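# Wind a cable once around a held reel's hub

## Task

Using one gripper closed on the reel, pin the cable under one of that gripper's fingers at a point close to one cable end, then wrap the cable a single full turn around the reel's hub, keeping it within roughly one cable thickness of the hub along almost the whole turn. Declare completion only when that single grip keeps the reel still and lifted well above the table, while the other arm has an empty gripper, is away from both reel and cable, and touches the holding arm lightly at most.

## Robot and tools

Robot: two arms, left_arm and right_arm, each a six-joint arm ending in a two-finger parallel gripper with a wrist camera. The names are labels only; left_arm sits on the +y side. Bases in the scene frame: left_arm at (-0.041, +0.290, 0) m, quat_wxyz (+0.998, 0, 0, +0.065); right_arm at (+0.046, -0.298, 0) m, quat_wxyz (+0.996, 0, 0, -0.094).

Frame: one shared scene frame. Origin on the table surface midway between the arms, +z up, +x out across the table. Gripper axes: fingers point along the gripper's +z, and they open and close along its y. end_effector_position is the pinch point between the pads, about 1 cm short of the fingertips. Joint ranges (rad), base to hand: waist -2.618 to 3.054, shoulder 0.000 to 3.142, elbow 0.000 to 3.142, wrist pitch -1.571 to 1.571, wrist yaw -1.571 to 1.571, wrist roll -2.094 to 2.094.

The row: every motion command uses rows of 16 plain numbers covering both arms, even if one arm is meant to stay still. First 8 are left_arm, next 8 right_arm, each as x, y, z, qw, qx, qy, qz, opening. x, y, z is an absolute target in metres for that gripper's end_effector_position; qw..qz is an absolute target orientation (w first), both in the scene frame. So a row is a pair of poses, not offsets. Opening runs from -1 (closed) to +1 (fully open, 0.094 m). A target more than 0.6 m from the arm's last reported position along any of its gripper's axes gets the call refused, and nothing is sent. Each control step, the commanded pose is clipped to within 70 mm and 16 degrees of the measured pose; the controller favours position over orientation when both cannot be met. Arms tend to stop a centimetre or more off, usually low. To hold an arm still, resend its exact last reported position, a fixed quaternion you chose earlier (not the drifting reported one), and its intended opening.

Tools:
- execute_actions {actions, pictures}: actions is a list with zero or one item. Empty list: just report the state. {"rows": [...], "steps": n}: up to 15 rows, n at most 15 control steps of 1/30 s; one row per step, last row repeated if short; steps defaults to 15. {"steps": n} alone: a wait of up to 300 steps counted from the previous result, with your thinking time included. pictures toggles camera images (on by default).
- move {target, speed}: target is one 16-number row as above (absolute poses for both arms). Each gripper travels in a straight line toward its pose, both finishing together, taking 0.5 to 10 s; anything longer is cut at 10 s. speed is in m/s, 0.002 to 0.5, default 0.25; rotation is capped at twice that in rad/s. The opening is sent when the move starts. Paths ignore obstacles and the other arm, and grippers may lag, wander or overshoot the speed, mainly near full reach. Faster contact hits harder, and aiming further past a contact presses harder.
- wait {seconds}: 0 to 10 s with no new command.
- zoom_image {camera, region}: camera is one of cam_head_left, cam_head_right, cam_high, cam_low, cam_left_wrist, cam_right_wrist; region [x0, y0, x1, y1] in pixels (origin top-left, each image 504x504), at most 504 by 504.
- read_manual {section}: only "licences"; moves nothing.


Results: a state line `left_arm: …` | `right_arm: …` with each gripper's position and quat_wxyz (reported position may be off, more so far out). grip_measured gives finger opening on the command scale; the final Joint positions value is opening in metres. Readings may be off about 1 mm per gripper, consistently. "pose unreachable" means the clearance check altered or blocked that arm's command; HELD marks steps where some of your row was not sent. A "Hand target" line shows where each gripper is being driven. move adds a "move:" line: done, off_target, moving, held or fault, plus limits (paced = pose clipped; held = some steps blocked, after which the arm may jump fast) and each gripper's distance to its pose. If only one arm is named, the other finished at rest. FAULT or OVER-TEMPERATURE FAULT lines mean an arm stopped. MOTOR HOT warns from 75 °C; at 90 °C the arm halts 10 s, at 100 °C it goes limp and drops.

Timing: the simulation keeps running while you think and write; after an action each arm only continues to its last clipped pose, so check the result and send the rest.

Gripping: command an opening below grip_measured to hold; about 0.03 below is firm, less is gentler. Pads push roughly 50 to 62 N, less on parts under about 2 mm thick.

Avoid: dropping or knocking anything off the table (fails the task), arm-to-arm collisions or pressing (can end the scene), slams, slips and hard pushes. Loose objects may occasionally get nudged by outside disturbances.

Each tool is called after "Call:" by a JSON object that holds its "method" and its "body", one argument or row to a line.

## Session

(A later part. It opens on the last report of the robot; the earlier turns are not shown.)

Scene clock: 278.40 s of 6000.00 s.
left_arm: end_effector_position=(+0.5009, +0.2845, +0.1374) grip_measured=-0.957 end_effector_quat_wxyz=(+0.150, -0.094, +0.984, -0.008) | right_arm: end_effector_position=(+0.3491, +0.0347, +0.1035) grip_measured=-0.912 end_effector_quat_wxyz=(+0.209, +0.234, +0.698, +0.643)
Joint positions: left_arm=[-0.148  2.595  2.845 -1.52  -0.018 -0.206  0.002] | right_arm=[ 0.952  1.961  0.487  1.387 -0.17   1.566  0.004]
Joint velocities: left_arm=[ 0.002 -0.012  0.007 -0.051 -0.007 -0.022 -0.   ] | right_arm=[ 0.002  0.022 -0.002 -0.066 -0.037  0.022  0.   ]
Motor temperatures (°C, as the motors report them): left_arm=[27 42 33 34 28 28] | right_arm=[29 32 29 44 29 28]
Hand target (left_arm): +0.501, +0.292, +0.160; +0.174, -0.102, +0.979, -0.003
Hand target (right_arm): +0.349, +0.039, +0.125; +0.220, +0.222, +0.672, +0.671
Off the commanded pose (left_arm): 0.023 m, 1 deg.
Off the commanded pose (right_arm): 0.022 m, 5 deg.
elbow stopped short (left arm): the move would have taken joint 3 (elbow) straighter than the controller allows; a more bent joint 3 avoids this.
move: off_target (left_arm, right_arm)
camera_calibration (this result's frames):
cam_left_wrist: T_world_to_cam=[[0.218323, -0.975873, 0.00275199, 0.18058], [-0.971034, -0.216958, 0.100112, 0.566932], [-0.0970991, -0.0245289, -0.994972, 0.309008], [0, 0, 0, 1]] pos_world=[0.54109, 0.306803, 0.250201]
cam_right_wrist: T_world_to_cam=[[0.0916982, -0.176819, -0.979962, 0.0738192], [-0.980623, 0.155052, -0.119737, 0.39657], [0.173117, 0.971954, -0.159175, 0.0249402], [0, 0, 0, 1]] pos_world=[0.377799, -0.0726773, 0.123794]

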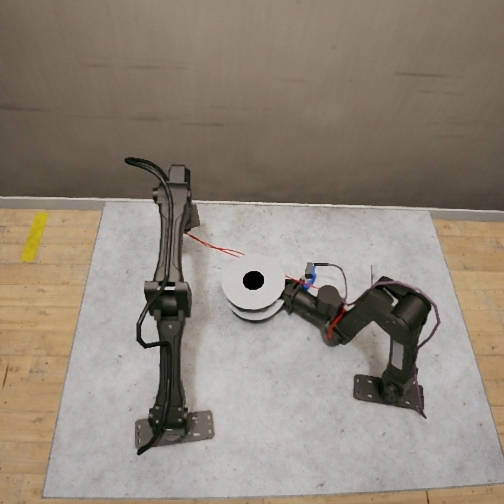

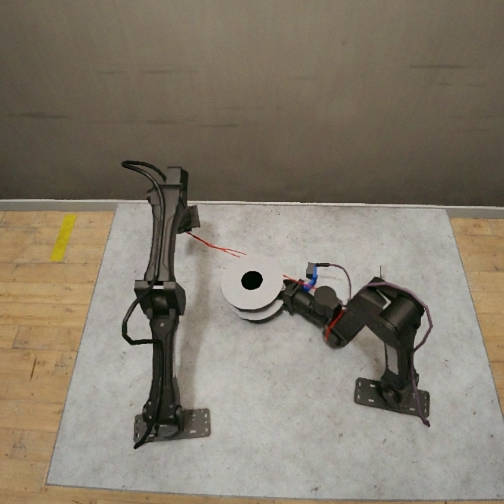

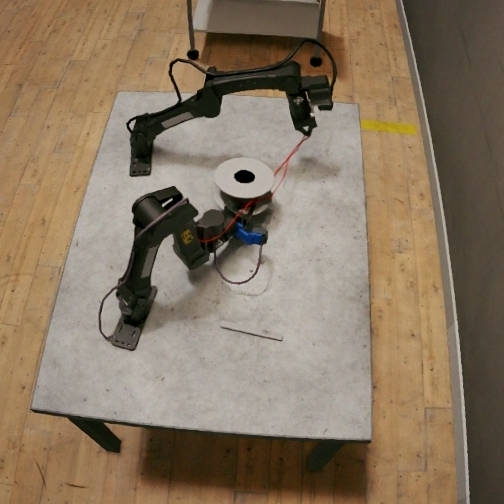

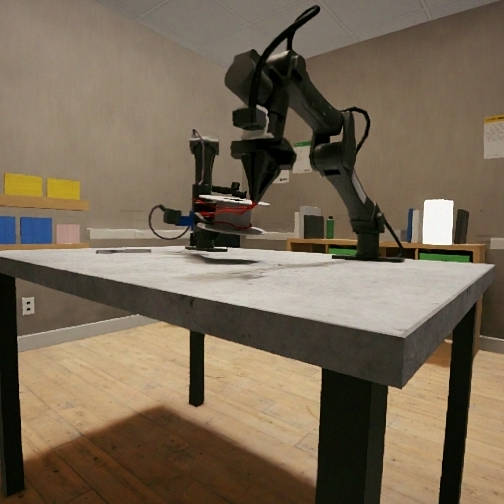

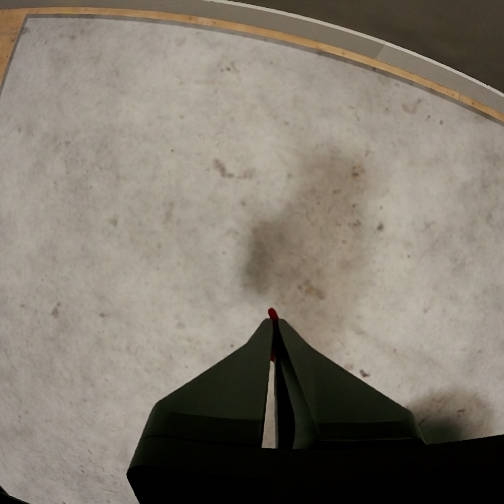

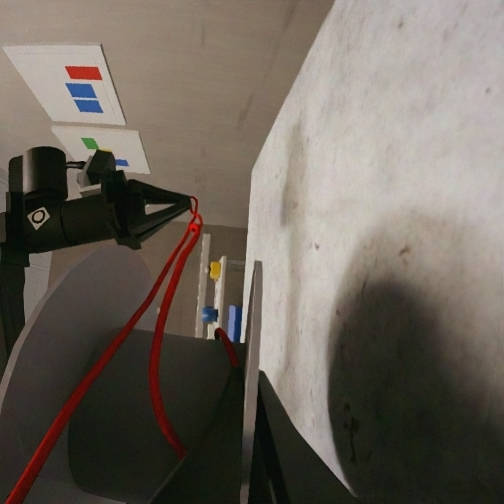

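Call:
{"method": "move", "body": {
  "target": [0.37,0.335,0.155,0.03,-0.2,0.98,0,-1,0.35,0.04,0.125,0.22,0.22,0.67,0.67,-1],
  "speed": 0.15
}}

Call:
{"method": "move", "body": {
  "target": [0.24,0.3,0.15,0,-0.2,0.98,0,-1,0.35,0.04,0.125,0.22,0.22,0.67,0.67,-1],
  "speed": 0.15
}}

Call:
{"method": "zoom_image", "body": {
  "camera": "cam_low",
  "region": [140,150,340,280]
}}

Call:
{"method": "zoom_image", "body": {
  "camera": "cam_head_right",
  "region": [160,230,380,380]
}}

Scene clock: 284.83 s of 6000.00 s.
left_arm: end_effector_position=(+0.3790, +0.3324, +0.1513) grip_measured=-0.957 end_effector_quat_wxyz=(+0.031, -0.193, +0.981, -0.004) | right_arm: end_effector_position=(+0.3491, +0.0348, +0.1037) grip_measured=-0.912 end_effector_quat_wxyz=(+0.209, +0.234, +0.698, +0.644)
Joint positions: left_arm=[-0.031  2.133  2.122 -1.497  0.001 -0.291  0.002] | right_arm=[ 0.952  1.961  0.487  1.389 -0.17   1.566  0.004]
Joint velocities: left_arm=[-0.012 -0.017  0.002  0.007 -0.066  0.007 -0.   ] | right_arm=[-0.007 -0.022 -0.017 -0.051 -0.066 -0.022 -0.   ]
Motor temperatures (°C, as the motors report them): left_arm=[27 42 33 33 28 28] | right_arm=[29 32 29 44 29 28]
Hand target (left_arm): +0.372, +0.337, +0.156; +0.030, -0.201, +0.979, -0.000
Hand target (right_arm): +0.349, +0.039, +0.125; +0.220, +0.221, +0.672, +0.671
Off the commanded pose (left_arm): 0.010 m, 1 deg.
Off the commanded pose (right_arm): 0.022 m, 5 deg.
move: off_target (right_arm)
camera_calibration (this result's frames):
cam_left_wrist: T_world_to_cam=[[0.401787, -0.915273, -0.0290174, 0.168956], [-0.85992, -0.388003, 0.331649, 0.437229], [-0.314808, -0.1083, -0.942956, 0.414587], [0, 0, 0, 1]] pos_world=[0.438614, 0.369187, 0.250834]
cam_right_wrist: T_world_to_cam=[[0.0925084, -0.176044, -0.980026, 0.0737923], [-0.980524, 0.155147, -0.120425, 0.396652], [0.173249, 0.972079, -0.158263, 0.0248206], [0, 0, 0, 1]] pos_world=[0.3778, -0.0726764, 0.124013]

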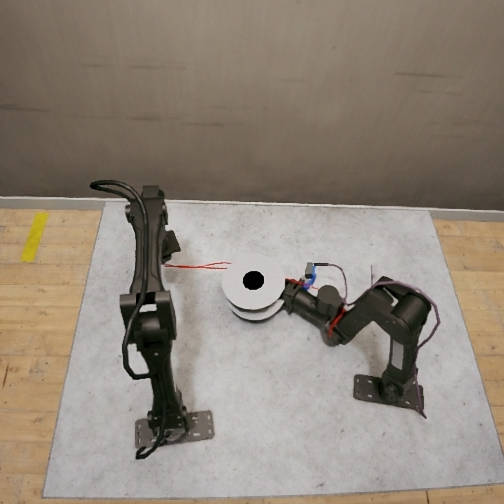

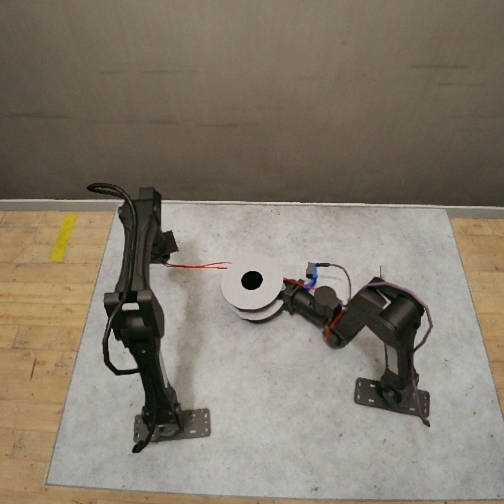

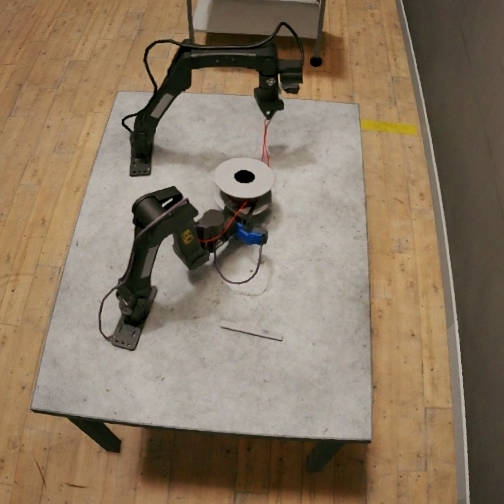

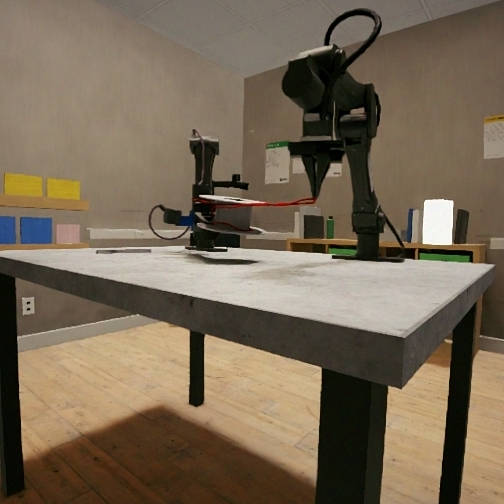

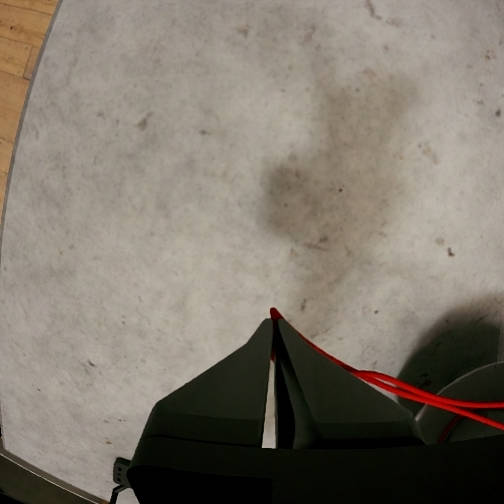

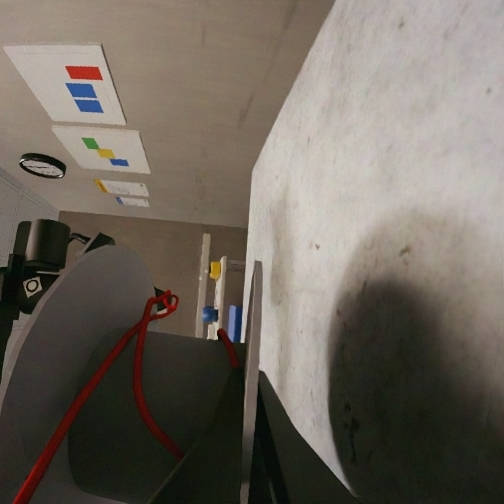

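Scene clock: 286.13 s of 6000.00 s.
left_arm: end_effector_position=(+0.2432, +0.3038, +0.1506) grip_measured=-0.957 end_effector_quat_wxyz=(-0.005, -0.201, +0.980, -0.002) | right_arm: end_effector_position=(+0.3481, +0.0357, +0.1037) grip_measured=-0.912 end_effector_quat_wxyz=(+0.208, +0.233, +0.698, +0.644)
Joint positions: left_arm=[-0.081  1.628  1.454 -1.407  0.006 -0.356  0.002] | right_arm=[ 0.955  1.961  0.487  1.389 -0.17   1.566  0.004]
Joint velocities: left_arm=[-0.002 -0.007  0.012 -0.022  0.037  0.066  0.001] | right_arm=[-0.027  0.007  0.012 -0.037  0.022 -0.11  -0.002]
Motor temperatures (°C, as the motors report them): left_arm=[27 42 33 33 28 28] | right_arm=[29 32 29 44 29 28]
Hand target (left_arm): +0.240, +0.302, +0.151; -0.000, -0.200, +0.980, +0.000
Hand target (right_arm): +0.349, +0.039, +0.125; +0.220, +0.221, +0.672, +0.671
Off the commanded pose (left_arm): 0.005 m, 1 deg.
Off the commanded pose (right_arm): 0.022 m, 5 deg.
move: off_target (right_arm)
camera_calibration (this result's frames):
cam_left_wrist: T_world_to_cam=[[0.412871, -0.909546, -0.0475772, 0.195685], [-0.827872, -0.396548, 0.396707, 0.294634], [-0.37969, -0.124401, -0.916711, 0.384836], [0, 0, 0, 1]] pos_world=[0.309245, 0.342695, 0.245211]
cam_right_wrist: T_world_to_cam=[[0.0930453, -0.175761, -0.980026, 0.0738518], [-0.980993, 0.152154, -0.120425, 0.395781], [0.170281, 0.972603, -0.158263, 0.0251145], [0, 0, 0, 1]] pos_world=[0.377111, -0.0716661, 0.124013]

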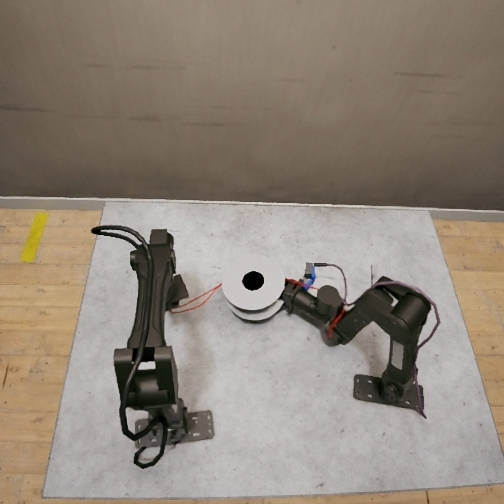

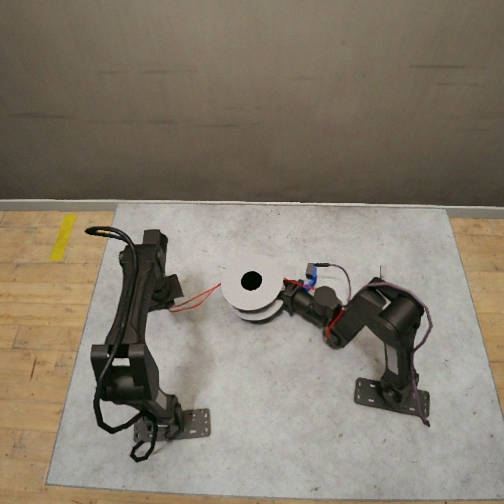

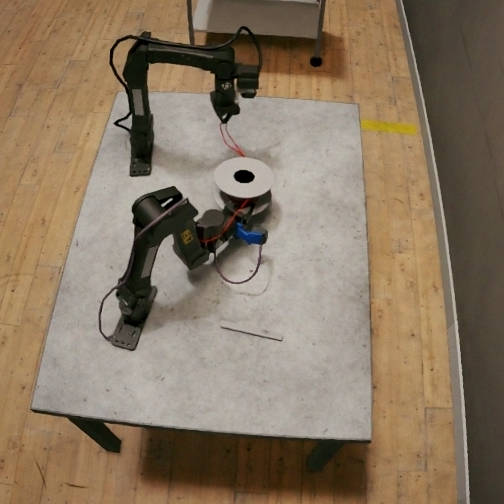

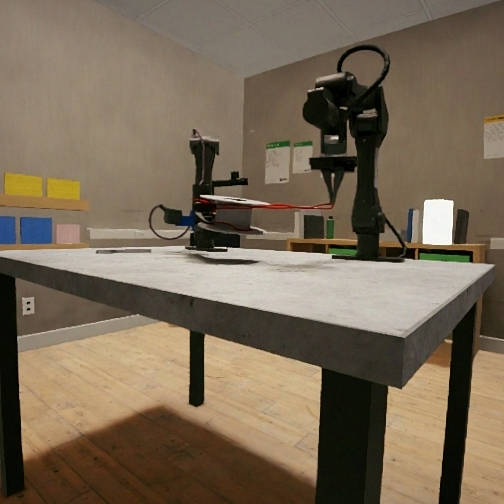

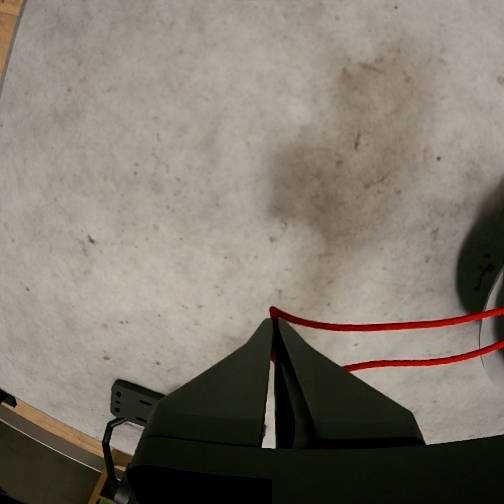

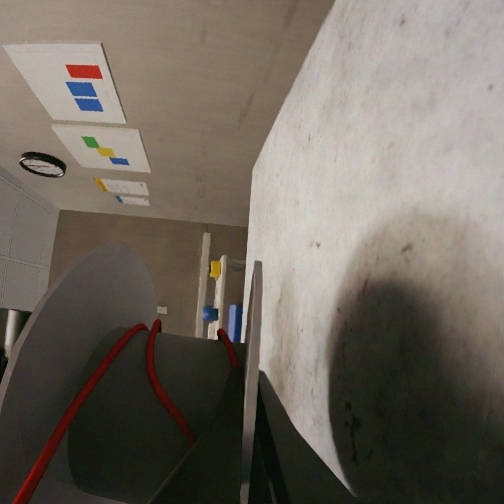

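Region (140, 150, 340, 280) of cam_low's 504x504 image, scaled by 2.520, with more detail than that image has; it fills the top 328 rows of this view, and the rest is white.

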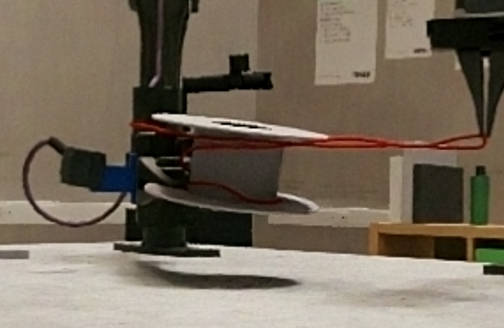

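Region (160, 230, 380, 380) of cam_head_right's 504x504 image, scaled by 2.291, with more detail than that image has; it fills the top 344 rows of this view, and the rest is white.

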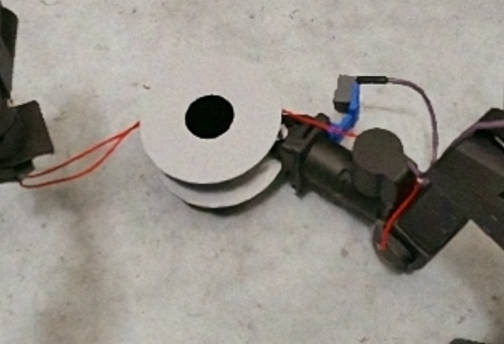

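Call:
{"method": "move", "body": {
  "target": [0.36,0.345,0.15,0.03,-0.2,0.98,0,-1,0.35,0.04,0.125,0.22,0.22,0.67,0.67,-1],
  "speed": 0.15
}}

Call:
{"method": "move", "body": {
  "target": [0.37,0.31,0.19,0.03,-0.2,0.98,0,-1,0.36,0.01,0.22,0.36,-0.15,0.71,0.55,-1],
  "speed": 0.12
}}

Call:
{"method": "move", "body": {
  "target": [0.385,0.26,0.15,0.03,-0.2,0.98,0,-1,0.36,0.0,0.27,0.455,-0.499,0.65,0.35,-1],
  "speed": 0.12
}}

Call:
{"method": "zoom_image", "body": {
  "camera": "cam_head_left",
  "region": [160,170,380,350]
}}

Scene clock: 295.97 s of 6000.00 s.
left_arm: end_effector_position=(+0.3579, +0.3360, +0.1430) grip_measured=-0.957 end_effector_quat_wxyz=(+0.025, -0.197, +0.980, -0.006) | right_arm: end_effector_position=(+0.3481, +0.0357, +0.1036) grip_measured=-0.912 end_effector_quat_wxyz=(+0.208, +0.233, +0.699, +0.644)
Joint positions: left_arm=[-0.014  2.04   1.948 -1.428  0.007 -0.281  0.002] | right_arm=[ 0.955  1.961  0.487  1.388 -0.17   1.566  0.004]
Joint velocities: left_arm=[-0.007 -0.002 -0.022 -0.051 -0.037  0.037 -0.   ] | right_arm=[-0.012 -0.012 -0.012 -0.022  0.007 -0.037  0.001]
Motor temperatures (°C, as the motors report them): left_arm=[27 39 32 33 28 28] | right_arm=[29 32 29 45 29 28]
Hand target (left_arm): +0.360, +0.343, +0.149; +0.031, -0.199, +0.979, -0.000
Hand target (right_arm): +0.349, +0.039, +0.125; +0.220, +0.221, +0.672, +0.671
Off the commanded pose (left_arm): 0.012 m, 1 deg.
Off the commanded pose (right_arm): 0.022 m, 5 deg.
After step 180, 2.50 s passed at rest.
move: off_target (left_arm, right_arm)
camera_calibration (this result's frames):
cam_left_wrist: T_world_to_cam=[[0.407443, -0.912803, -0.0279281, 0.177517], [-0.853334, -0.391435, 0.344382, 0.420216], [-0.325285, -0.116484, -0.938414, 0.40643], [0, 0, 0, 1]] pos_world=[0.418462, 0.373868, 0.241643]
cam_right_wrist: T_world_to_cam=[[0.092776, -0.17602, -0.980005, 0.0738605], [-0.981026, 0.152122, -0.120196, 0.395754], [0.170238, 0.972561, -0.158567, 0.0251544], [0, 0, 0, 1]] pos_world=[0.37711, -0.0716664, 0.12394]

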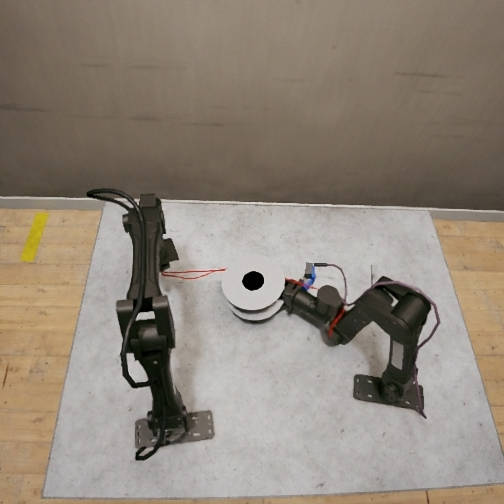

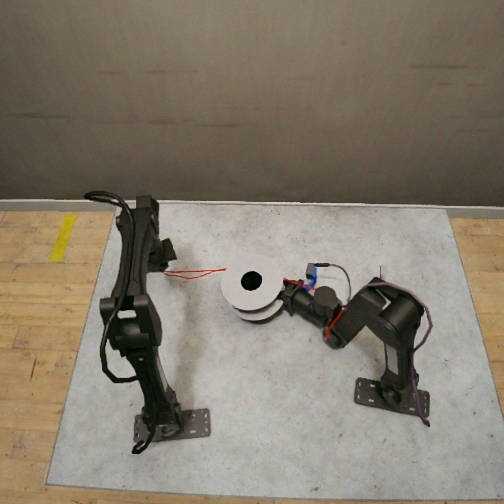

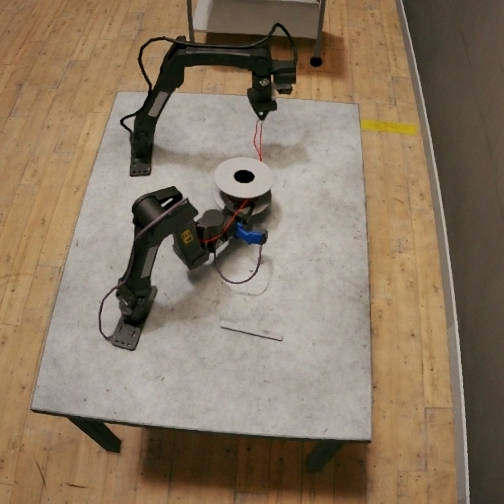

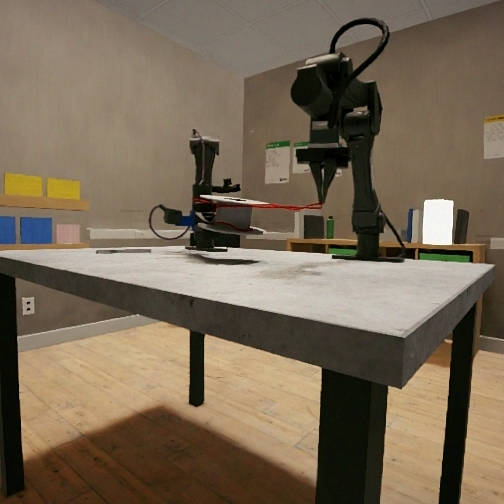

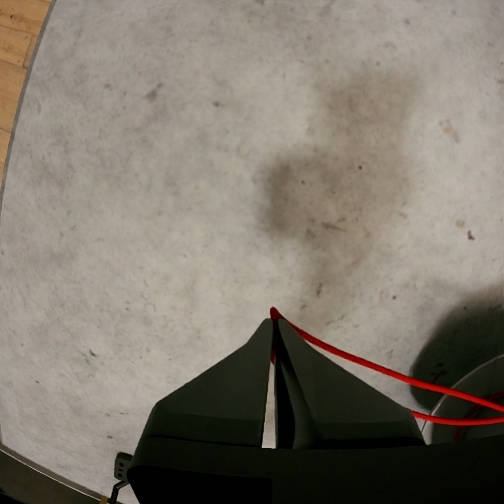

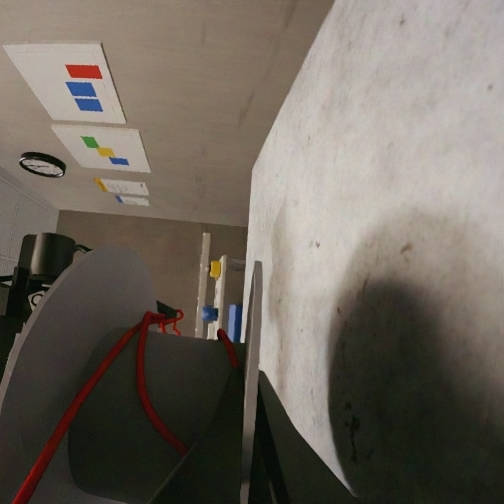

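Scene clock: 300.10 s of 6000.00 s.
left_arm: end_effector_position=(+0.3669, +0.3118, +0.1773) grip_measured=-0.957 end_effector_quat_wxyz=(+0.037, -0.201, +0.979, -0.005) | right_arm: end_effector_position=(+0.3545, +0.0078, +0.1845) grip_measured=-0.911 end_effector_quat_wxyz=(+0.340, -0.138, +0.755, +0.544)
Joint positions: left_arm=[-0.079  2.083  2.15  -1.564 -0.    -0.354  0.002] | right_arm=[ 0.716  1.537  0.658  0.654 -0.653  0.693  0.004]
Joint velocities: left_arm=[-0.012  0.007  0.007 -0.095  0.037 -0.007  0.   ] | right_arm=[ 0.012 -0.022  0.007 -0.007 -0.066 -0.081 -0.   ]
Motor temperatures (°C, as the motors report them): left_arm=[27 39 33 32 28 28] | right_arm=[29 32 30 44 29 28]
Hand target (left_arm): +0.369, +0.310, +0.189; +0.052, -0.199, +0.979, -0.003
Hand target (right_arm): +0.358, +0.009, +0.219; +0.370, -0.156, +0.725, +0.560
Off the commanded pose (left_arm): 0.013 m, 1 deg.
Off the commanded pose (right_arm): 0.036 m, 5 deg.
joint sent to its limit (left arm) — the command would take joint 4 (wrist pitch) past its lower limit, so that joint was sent only as far as its limit.
move: off_target (left_arm, right_arm)
camera_calibration (this result's frames):
cam_left_wrist: T_world_to_cam=[[0.416345, -0.908923, -0.0226926, 0.147306], [-0.85766, -0.400903, 0.32202, 0.415105], [-0.301789, -0.114609, -0.946461, 0.430934], [0, 0, 0, 1]] pos_world=[0.42474, 0.349696, 0.277533]
cam_right_wrist: T_world_to_cam=[[0.703706, -0.398031, -0.588531, -0.139459], [-0.708315, -0.328236, -0.624941, 0.416188], [0.055569, 0.85664, -0.512913, 0.170958], [0, 0, 0, 1]] pos_world=[0.38343, -0.0653504, 0.265704]

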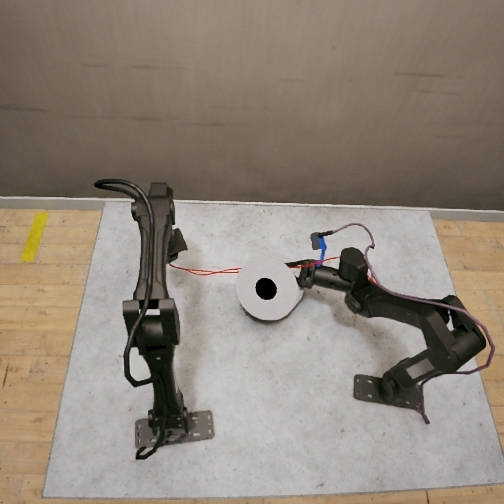

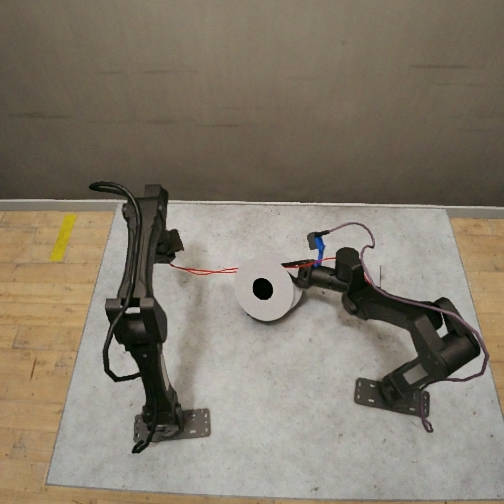

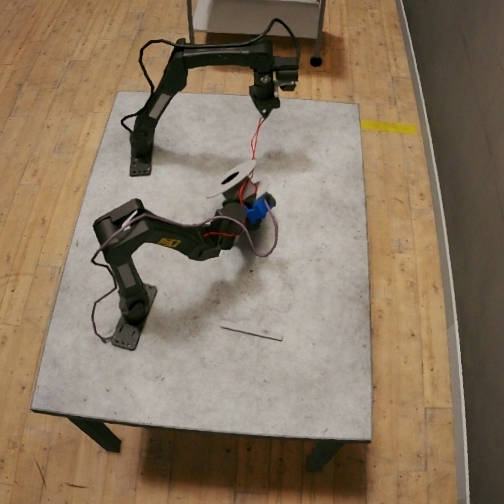

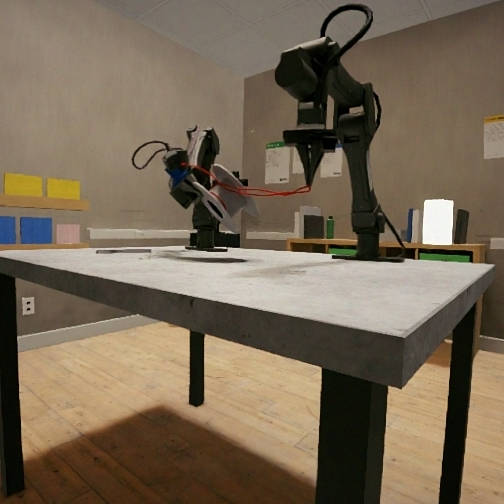

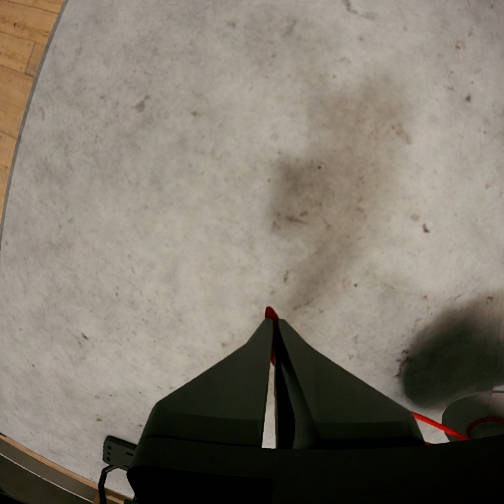

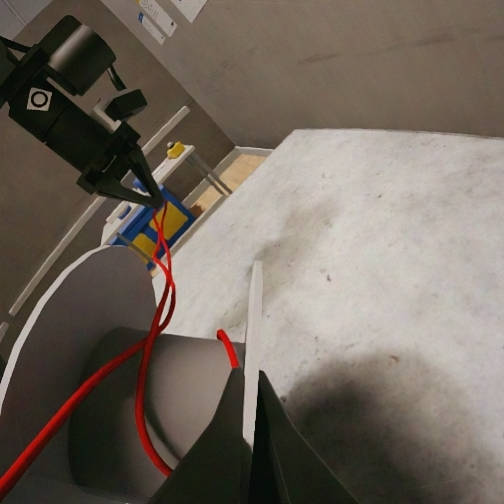

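Scene clock: 304.30 s of 6000.00 s.
left_arm: end_effector_position=(+0.3791, +0.2621, +0.1517) grip_measured=-0.957 end_effector_quat_wxyz=(+0.023, -0.202, +0.979, -0.003) | right_arm: end_effector_position=(+0.3590, -0.0012, +0.2384) grip_measured=-0.911 end_effector_quat_wxyz=(+0.426, -0.494, +0.677, +0.341)
Joint positions: left_arm=[-0.202  2.149  2.15  -1.525 -0.008 -0.478  0.002] | right_arm=[ 0.663  1.476  1.107 -0.212 -0.742 -0.374  0.004]
Joint velocities: left_arm=[-0.007 -0.017  0.012  0.007 -0.037 -0.037 -0.001] | right_arm=[-0.007 -0.002 -0.012 -0.051  0.051 -0.022  0.   ]
Motor temperatures (°C, as the motors report them): left_arm=[27 38 33 32 28 28] | right_arm=[29 32 30 44 29 28]
Hand target (left_arm): +0.384, +0.259, +0.150; +0.029, -0.200, +0.979, +0.000
Hand target (right_arm): +0.358, -0.001, +0.269; +0.454, -0.501, +0.649, +0.349
Off the commanded pose (left_arm): 0.007 m, 1 deg.
Off the commanded pose (right_arm): 0.032 m, 5 deg.
move: off_target (right_arm)
camera_calibration (this result's frames):
cam_left_wrist: T_world_to_cam=[[0.416453, -0.908512, -0.0342564, 0.098082], [-0.848025, -0.401758, 0.345608, 0.406863], [-0.327752, -0.114879, -0.937754, 0.413261], [0, 0, 0, 1]] pos_world=[0.43963, 0.300044, 0.250281]
cam_right_wrist: T_world_to_cam=[[0.969312, -0.205702, 0.134611, -0.382], [-0.076702, -0.773302, -0.629382, 0.223882], [0.23356, 0.599742, -0.765349, 0.202019], [0, 0, 0, 1]] pos_world=[0.340266, -0.0266094, 0.346944]

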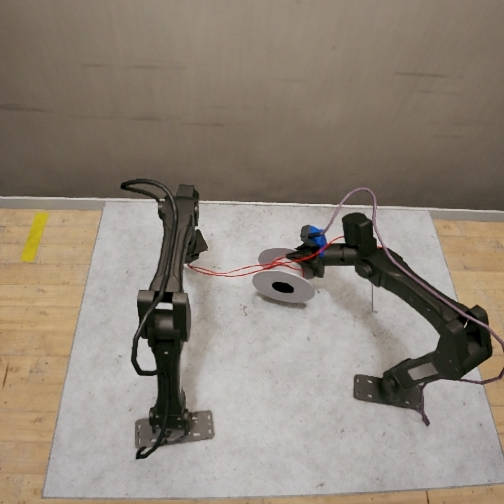

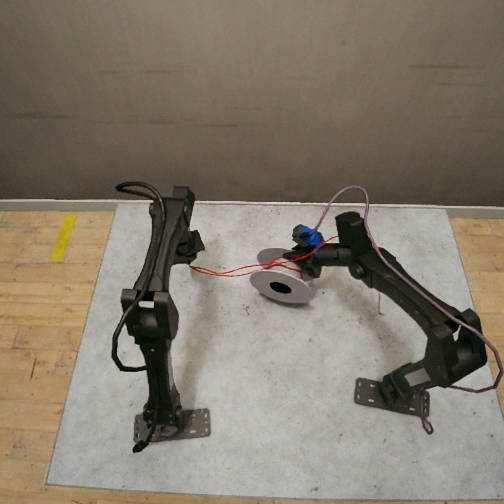

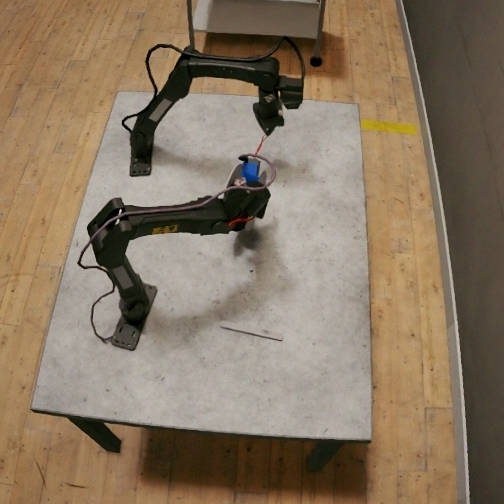

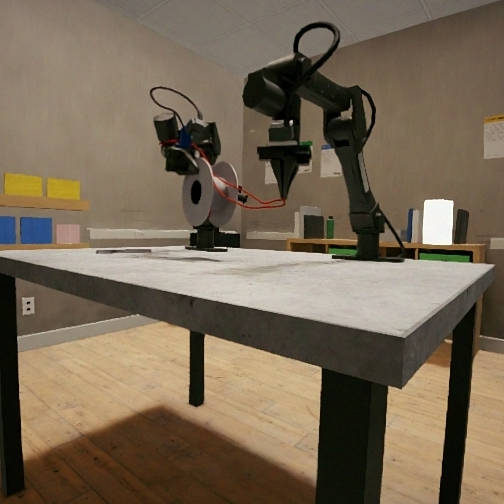

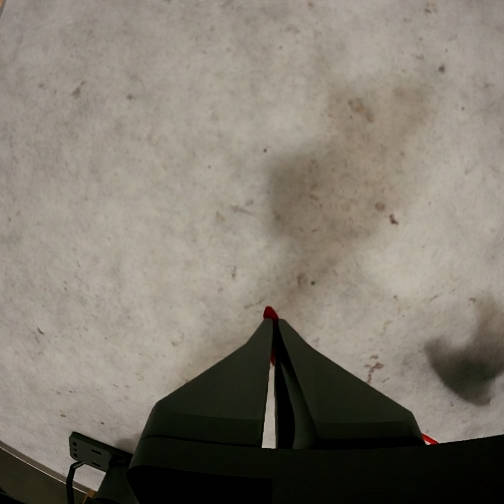

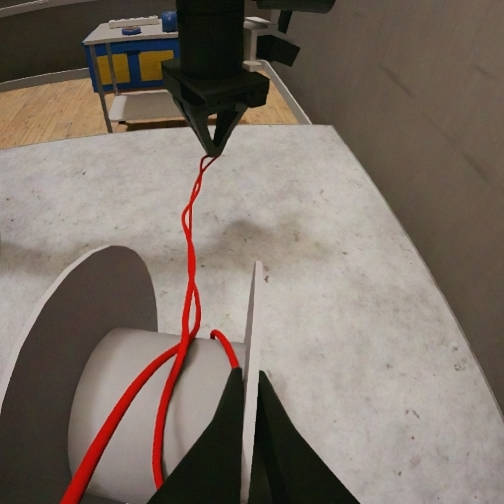

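Region (160, 170, 380, 350) of cam_head_left's 504x504 image, scaled by 2.291, with more detail than that image has; it fills the top 412 rows of this view, and the rest is white.

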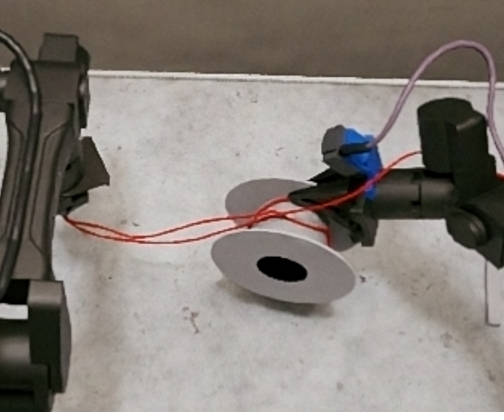

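Call:
{"method": "move", "body": {
  "target": [0.385,0.26,0.15,0.03,-0.2,0.98,0,-1,0.36,0.0,0.345,0.455,-0.499,0.65,0.35,-1],
  "speed": 0.08
}}

Call:
{"method": "zoom_image", "body": {
  "camera": "cam_low",
  "region": [140,90,320,230]
}}

Scene clock: 310.07 s of 6000.00 s.
left_arm: end_effector_position=(+0.3791, +0.2621, +0.1517) grip_measured=-0.957 end_effector_quat_wxyz=(+0.023, -0.202, +0.979, -0.003) | right_arm: end_effector_position=(+0.3593, -0.0014, +0.3223) grip_measured=-0.911 end_effector_quat_wxyz=(+0.436, -0.496, +0.670, +0.338)
Joint positions: left_arm=[-0.202  2.149  2.15  -1.525 -0.008 -0.478  0.002] | right_arm=[ 0.663  1.476  1.427 -0.51  -0.74  -0.377  0.004]
Joint velocities: left_arm=[-0.007  0.002 -0.017 -0.037  0.095 -0.037 -0.   ] | right_arm=[ 0.007  0.012  0.017  0.007 -0.066  0.037 -0.   ]
Motor temperatures (°C, as the motors report them): left_arm=[27 38 33 32 28 28] | right_arm=[29 32 31 43 30 28]
Hand target (left_arm): +0.385, +0.260, +0.150; +0.030, -0.200, +0.979, -0.000
Hand target (right_arm): +0.358, -0.001, +0.345; +0.455, -0.499, +0.650, +0.349
Off the commanded pose (left_arm): 0.007 m, 1 deg.
Off the commanded pose (right_arm): 0.023 m, 3 deg.
move: off_target (right_arm)
camera_calibration (this result's frames):
cam_left_wrist: T_world_to_cam=[[0.416799, -0.908354, -0.0342395, 0.0979068], [-0.847872, -0.402075, 0.345614, 0.406888], [-0.327706, -0.115021, -0.937752, 0.41328], [0, 0, 0, 1]] pos_world=[0.439616, 0.300069, 0.250281]
cam_right_wrist: T_world_to_cam=[[0.965759, -0.207873, 0.155237, -0.399019], [-0.062906, -0.768119, -0.63721, 0.274122], [0.251699, 0.605626, -0.754894, 0.25645], [0, 0, 0, 1]] pos_world=[0.338052, -0.0276995, 0.430208]

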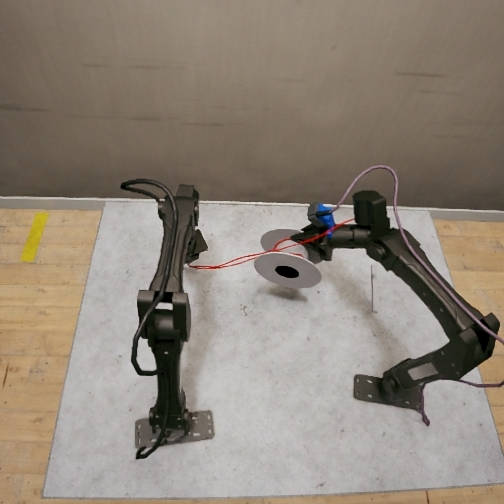

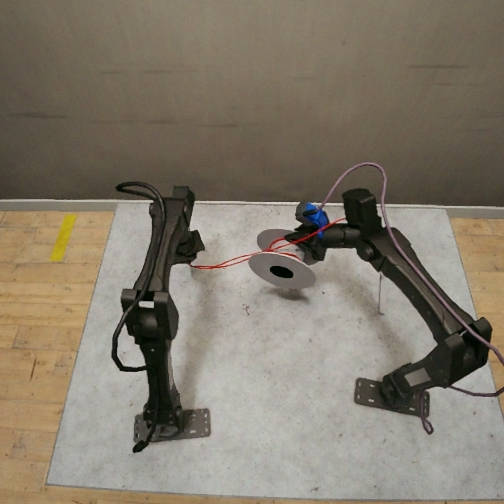

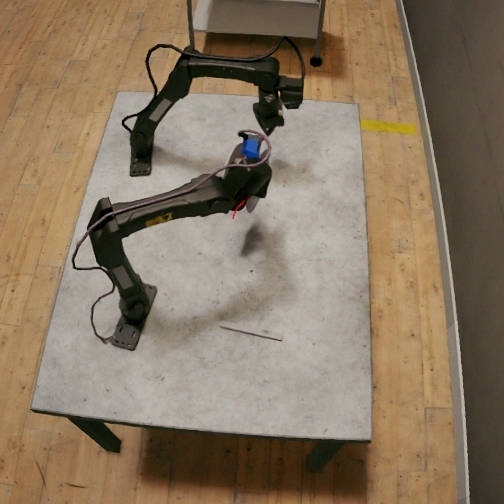

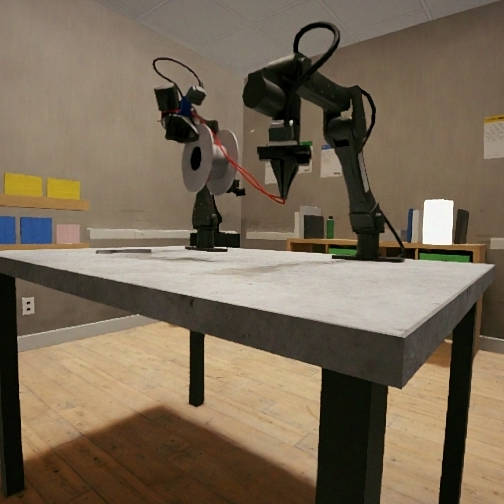

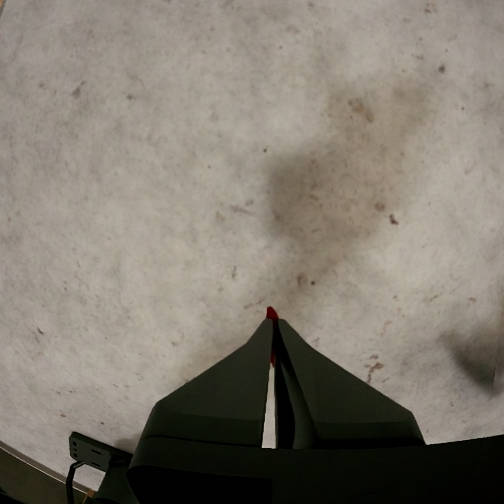

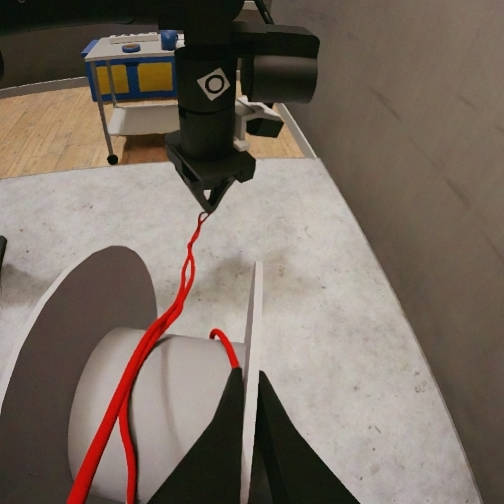

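Region (140, 90, 320, 230) of cam_low's 504x504 image, scaled by 2.800, with more detail than that image has.

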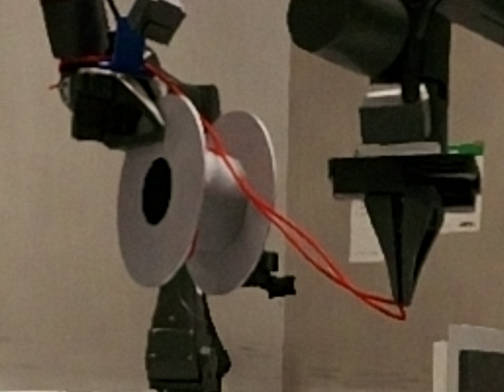

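Still some slack; go higher while bringing left more underneath.

Call:
{"method": "move", "body": {
  "target": [0.375,0.23,0.12,0.03,-0.2,0.98,0,-1,0.36,0.0,0.4,0.455,-0.499,0.65,0.35,-1],
  "speed": 0.06
}}

Call:
{"method": "zoom_image", "body": {
  "camera": "cam_low",
  "region": [140,70,320,230]
}}

Scene clock: 314.50 s of 6000.00 s.
left_arm: end_effector_position=(+0.3751, +0.2292, +0.1151) grip_measured=-0.957 end_effector_quat_wxyz=(+0.018, -0.199, +0.980, -0.003) | right_arm: end_effector_position=(+0.3606, -0.0015, +0.3765) grip_measured=-0.911 end_effector_quat_wxyz=(+0.435, -0.496, +0.673, +0.336)
Joint positions: left_arm=[-0.28   2.131  1.974 -1.379 -0.007 -0.551  0.002] | right_arm=[ 0.663  1.545  1.722 -0.741 -0.735 -0.378  0.004]
Joint velocities: left_arm=[ 0.017  0.002  0.007 -0.007  0.007 -0.081 -0.   ] | right_arm=[-0.012 -0.017  0.002 -0.066 -0.022 -0.007 -0.001]
Motor temperatures (°C, as the motors report them): left_arm=[27 38 32 32 28 28] | right_arm=[29 32 31 42 30 28]
Hand target (left_arm): +0.374, +0.230, +0.120; +0.029, -0.200, +0.979, +0.000
Hand target (right_arm): +0.358, -0.001, +0.400; +0.455, -0.499, +0.650, +0.349
Off the commanded pose (left_arm): 0.005 m, 1 deg.
Off the commanded pose (right_arm): 0.024 m, 4 deg.
move: off_target (right_arm)
camera_calibration (this result's frames):
cam_left_wrist: T_world_to_cam=[[0.411126, -0.910851, -0.0364252, 0.0713593], [-0.846379, -0.396256, 0.355842, 0.399862], [-0.338552, -0.115466, -0.933836, 0.377559], [0, 0, 0, 1]] pos_world=[0.436921, 0.26704, 0.21289]
cam_right_wrist: T_world_to_cam=[[0.965386, -0.210868, 0.153506, -0.407877], [-0.0677306, -0.771026, -0.633192, 0.308834], [0.251877, 0.600878, -0.75862, 0.298358], [0, 0, 0, 1]] pos_world=[0.339527, -0.0271658, 0.484503]

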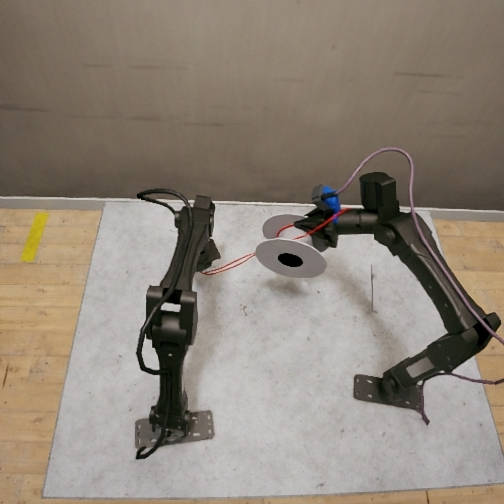

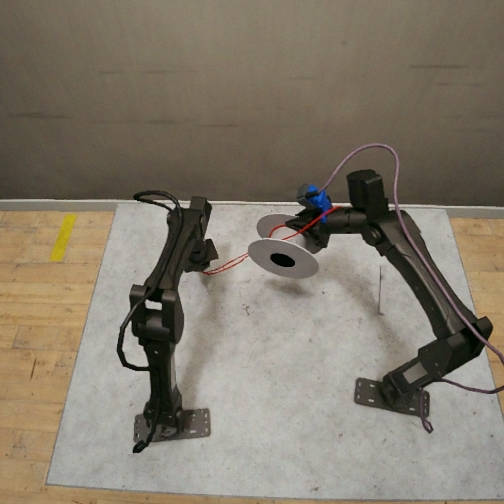

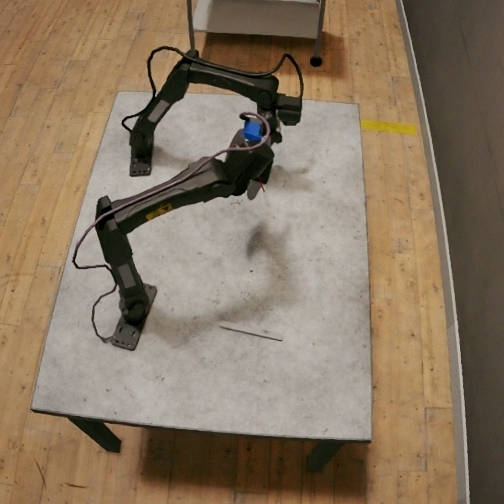

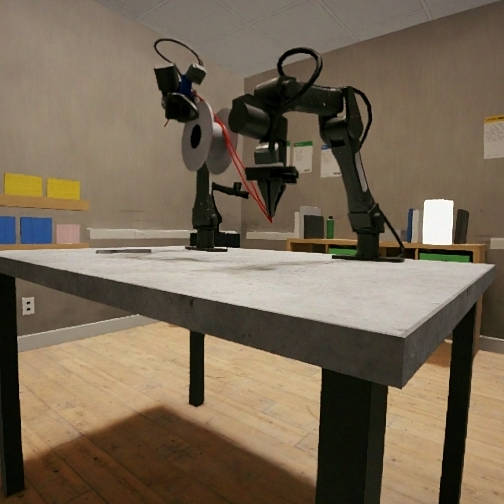

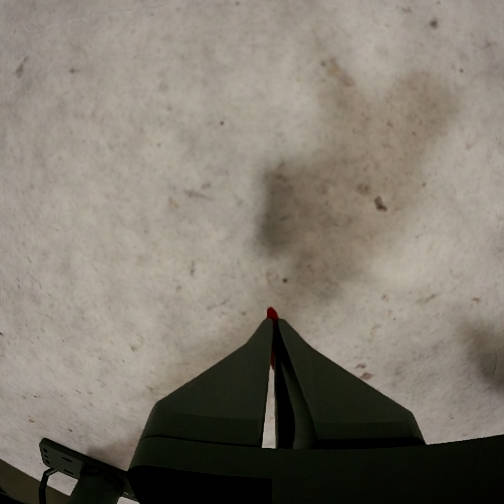

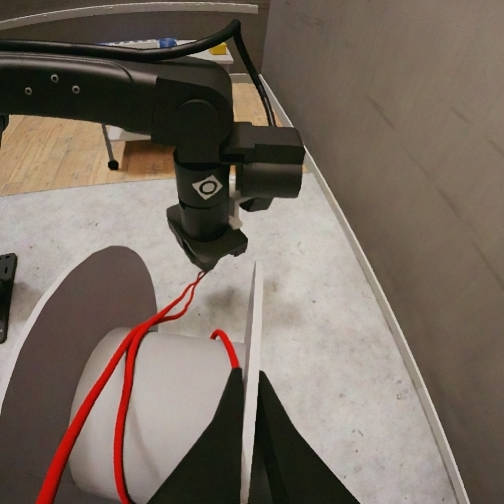

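Region (140, 70, 320, 230) of cam_low's 504x504 image, scaled by 2.800, with more detail than that image has.

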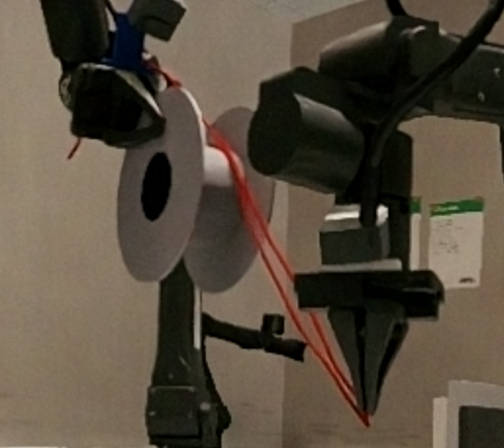

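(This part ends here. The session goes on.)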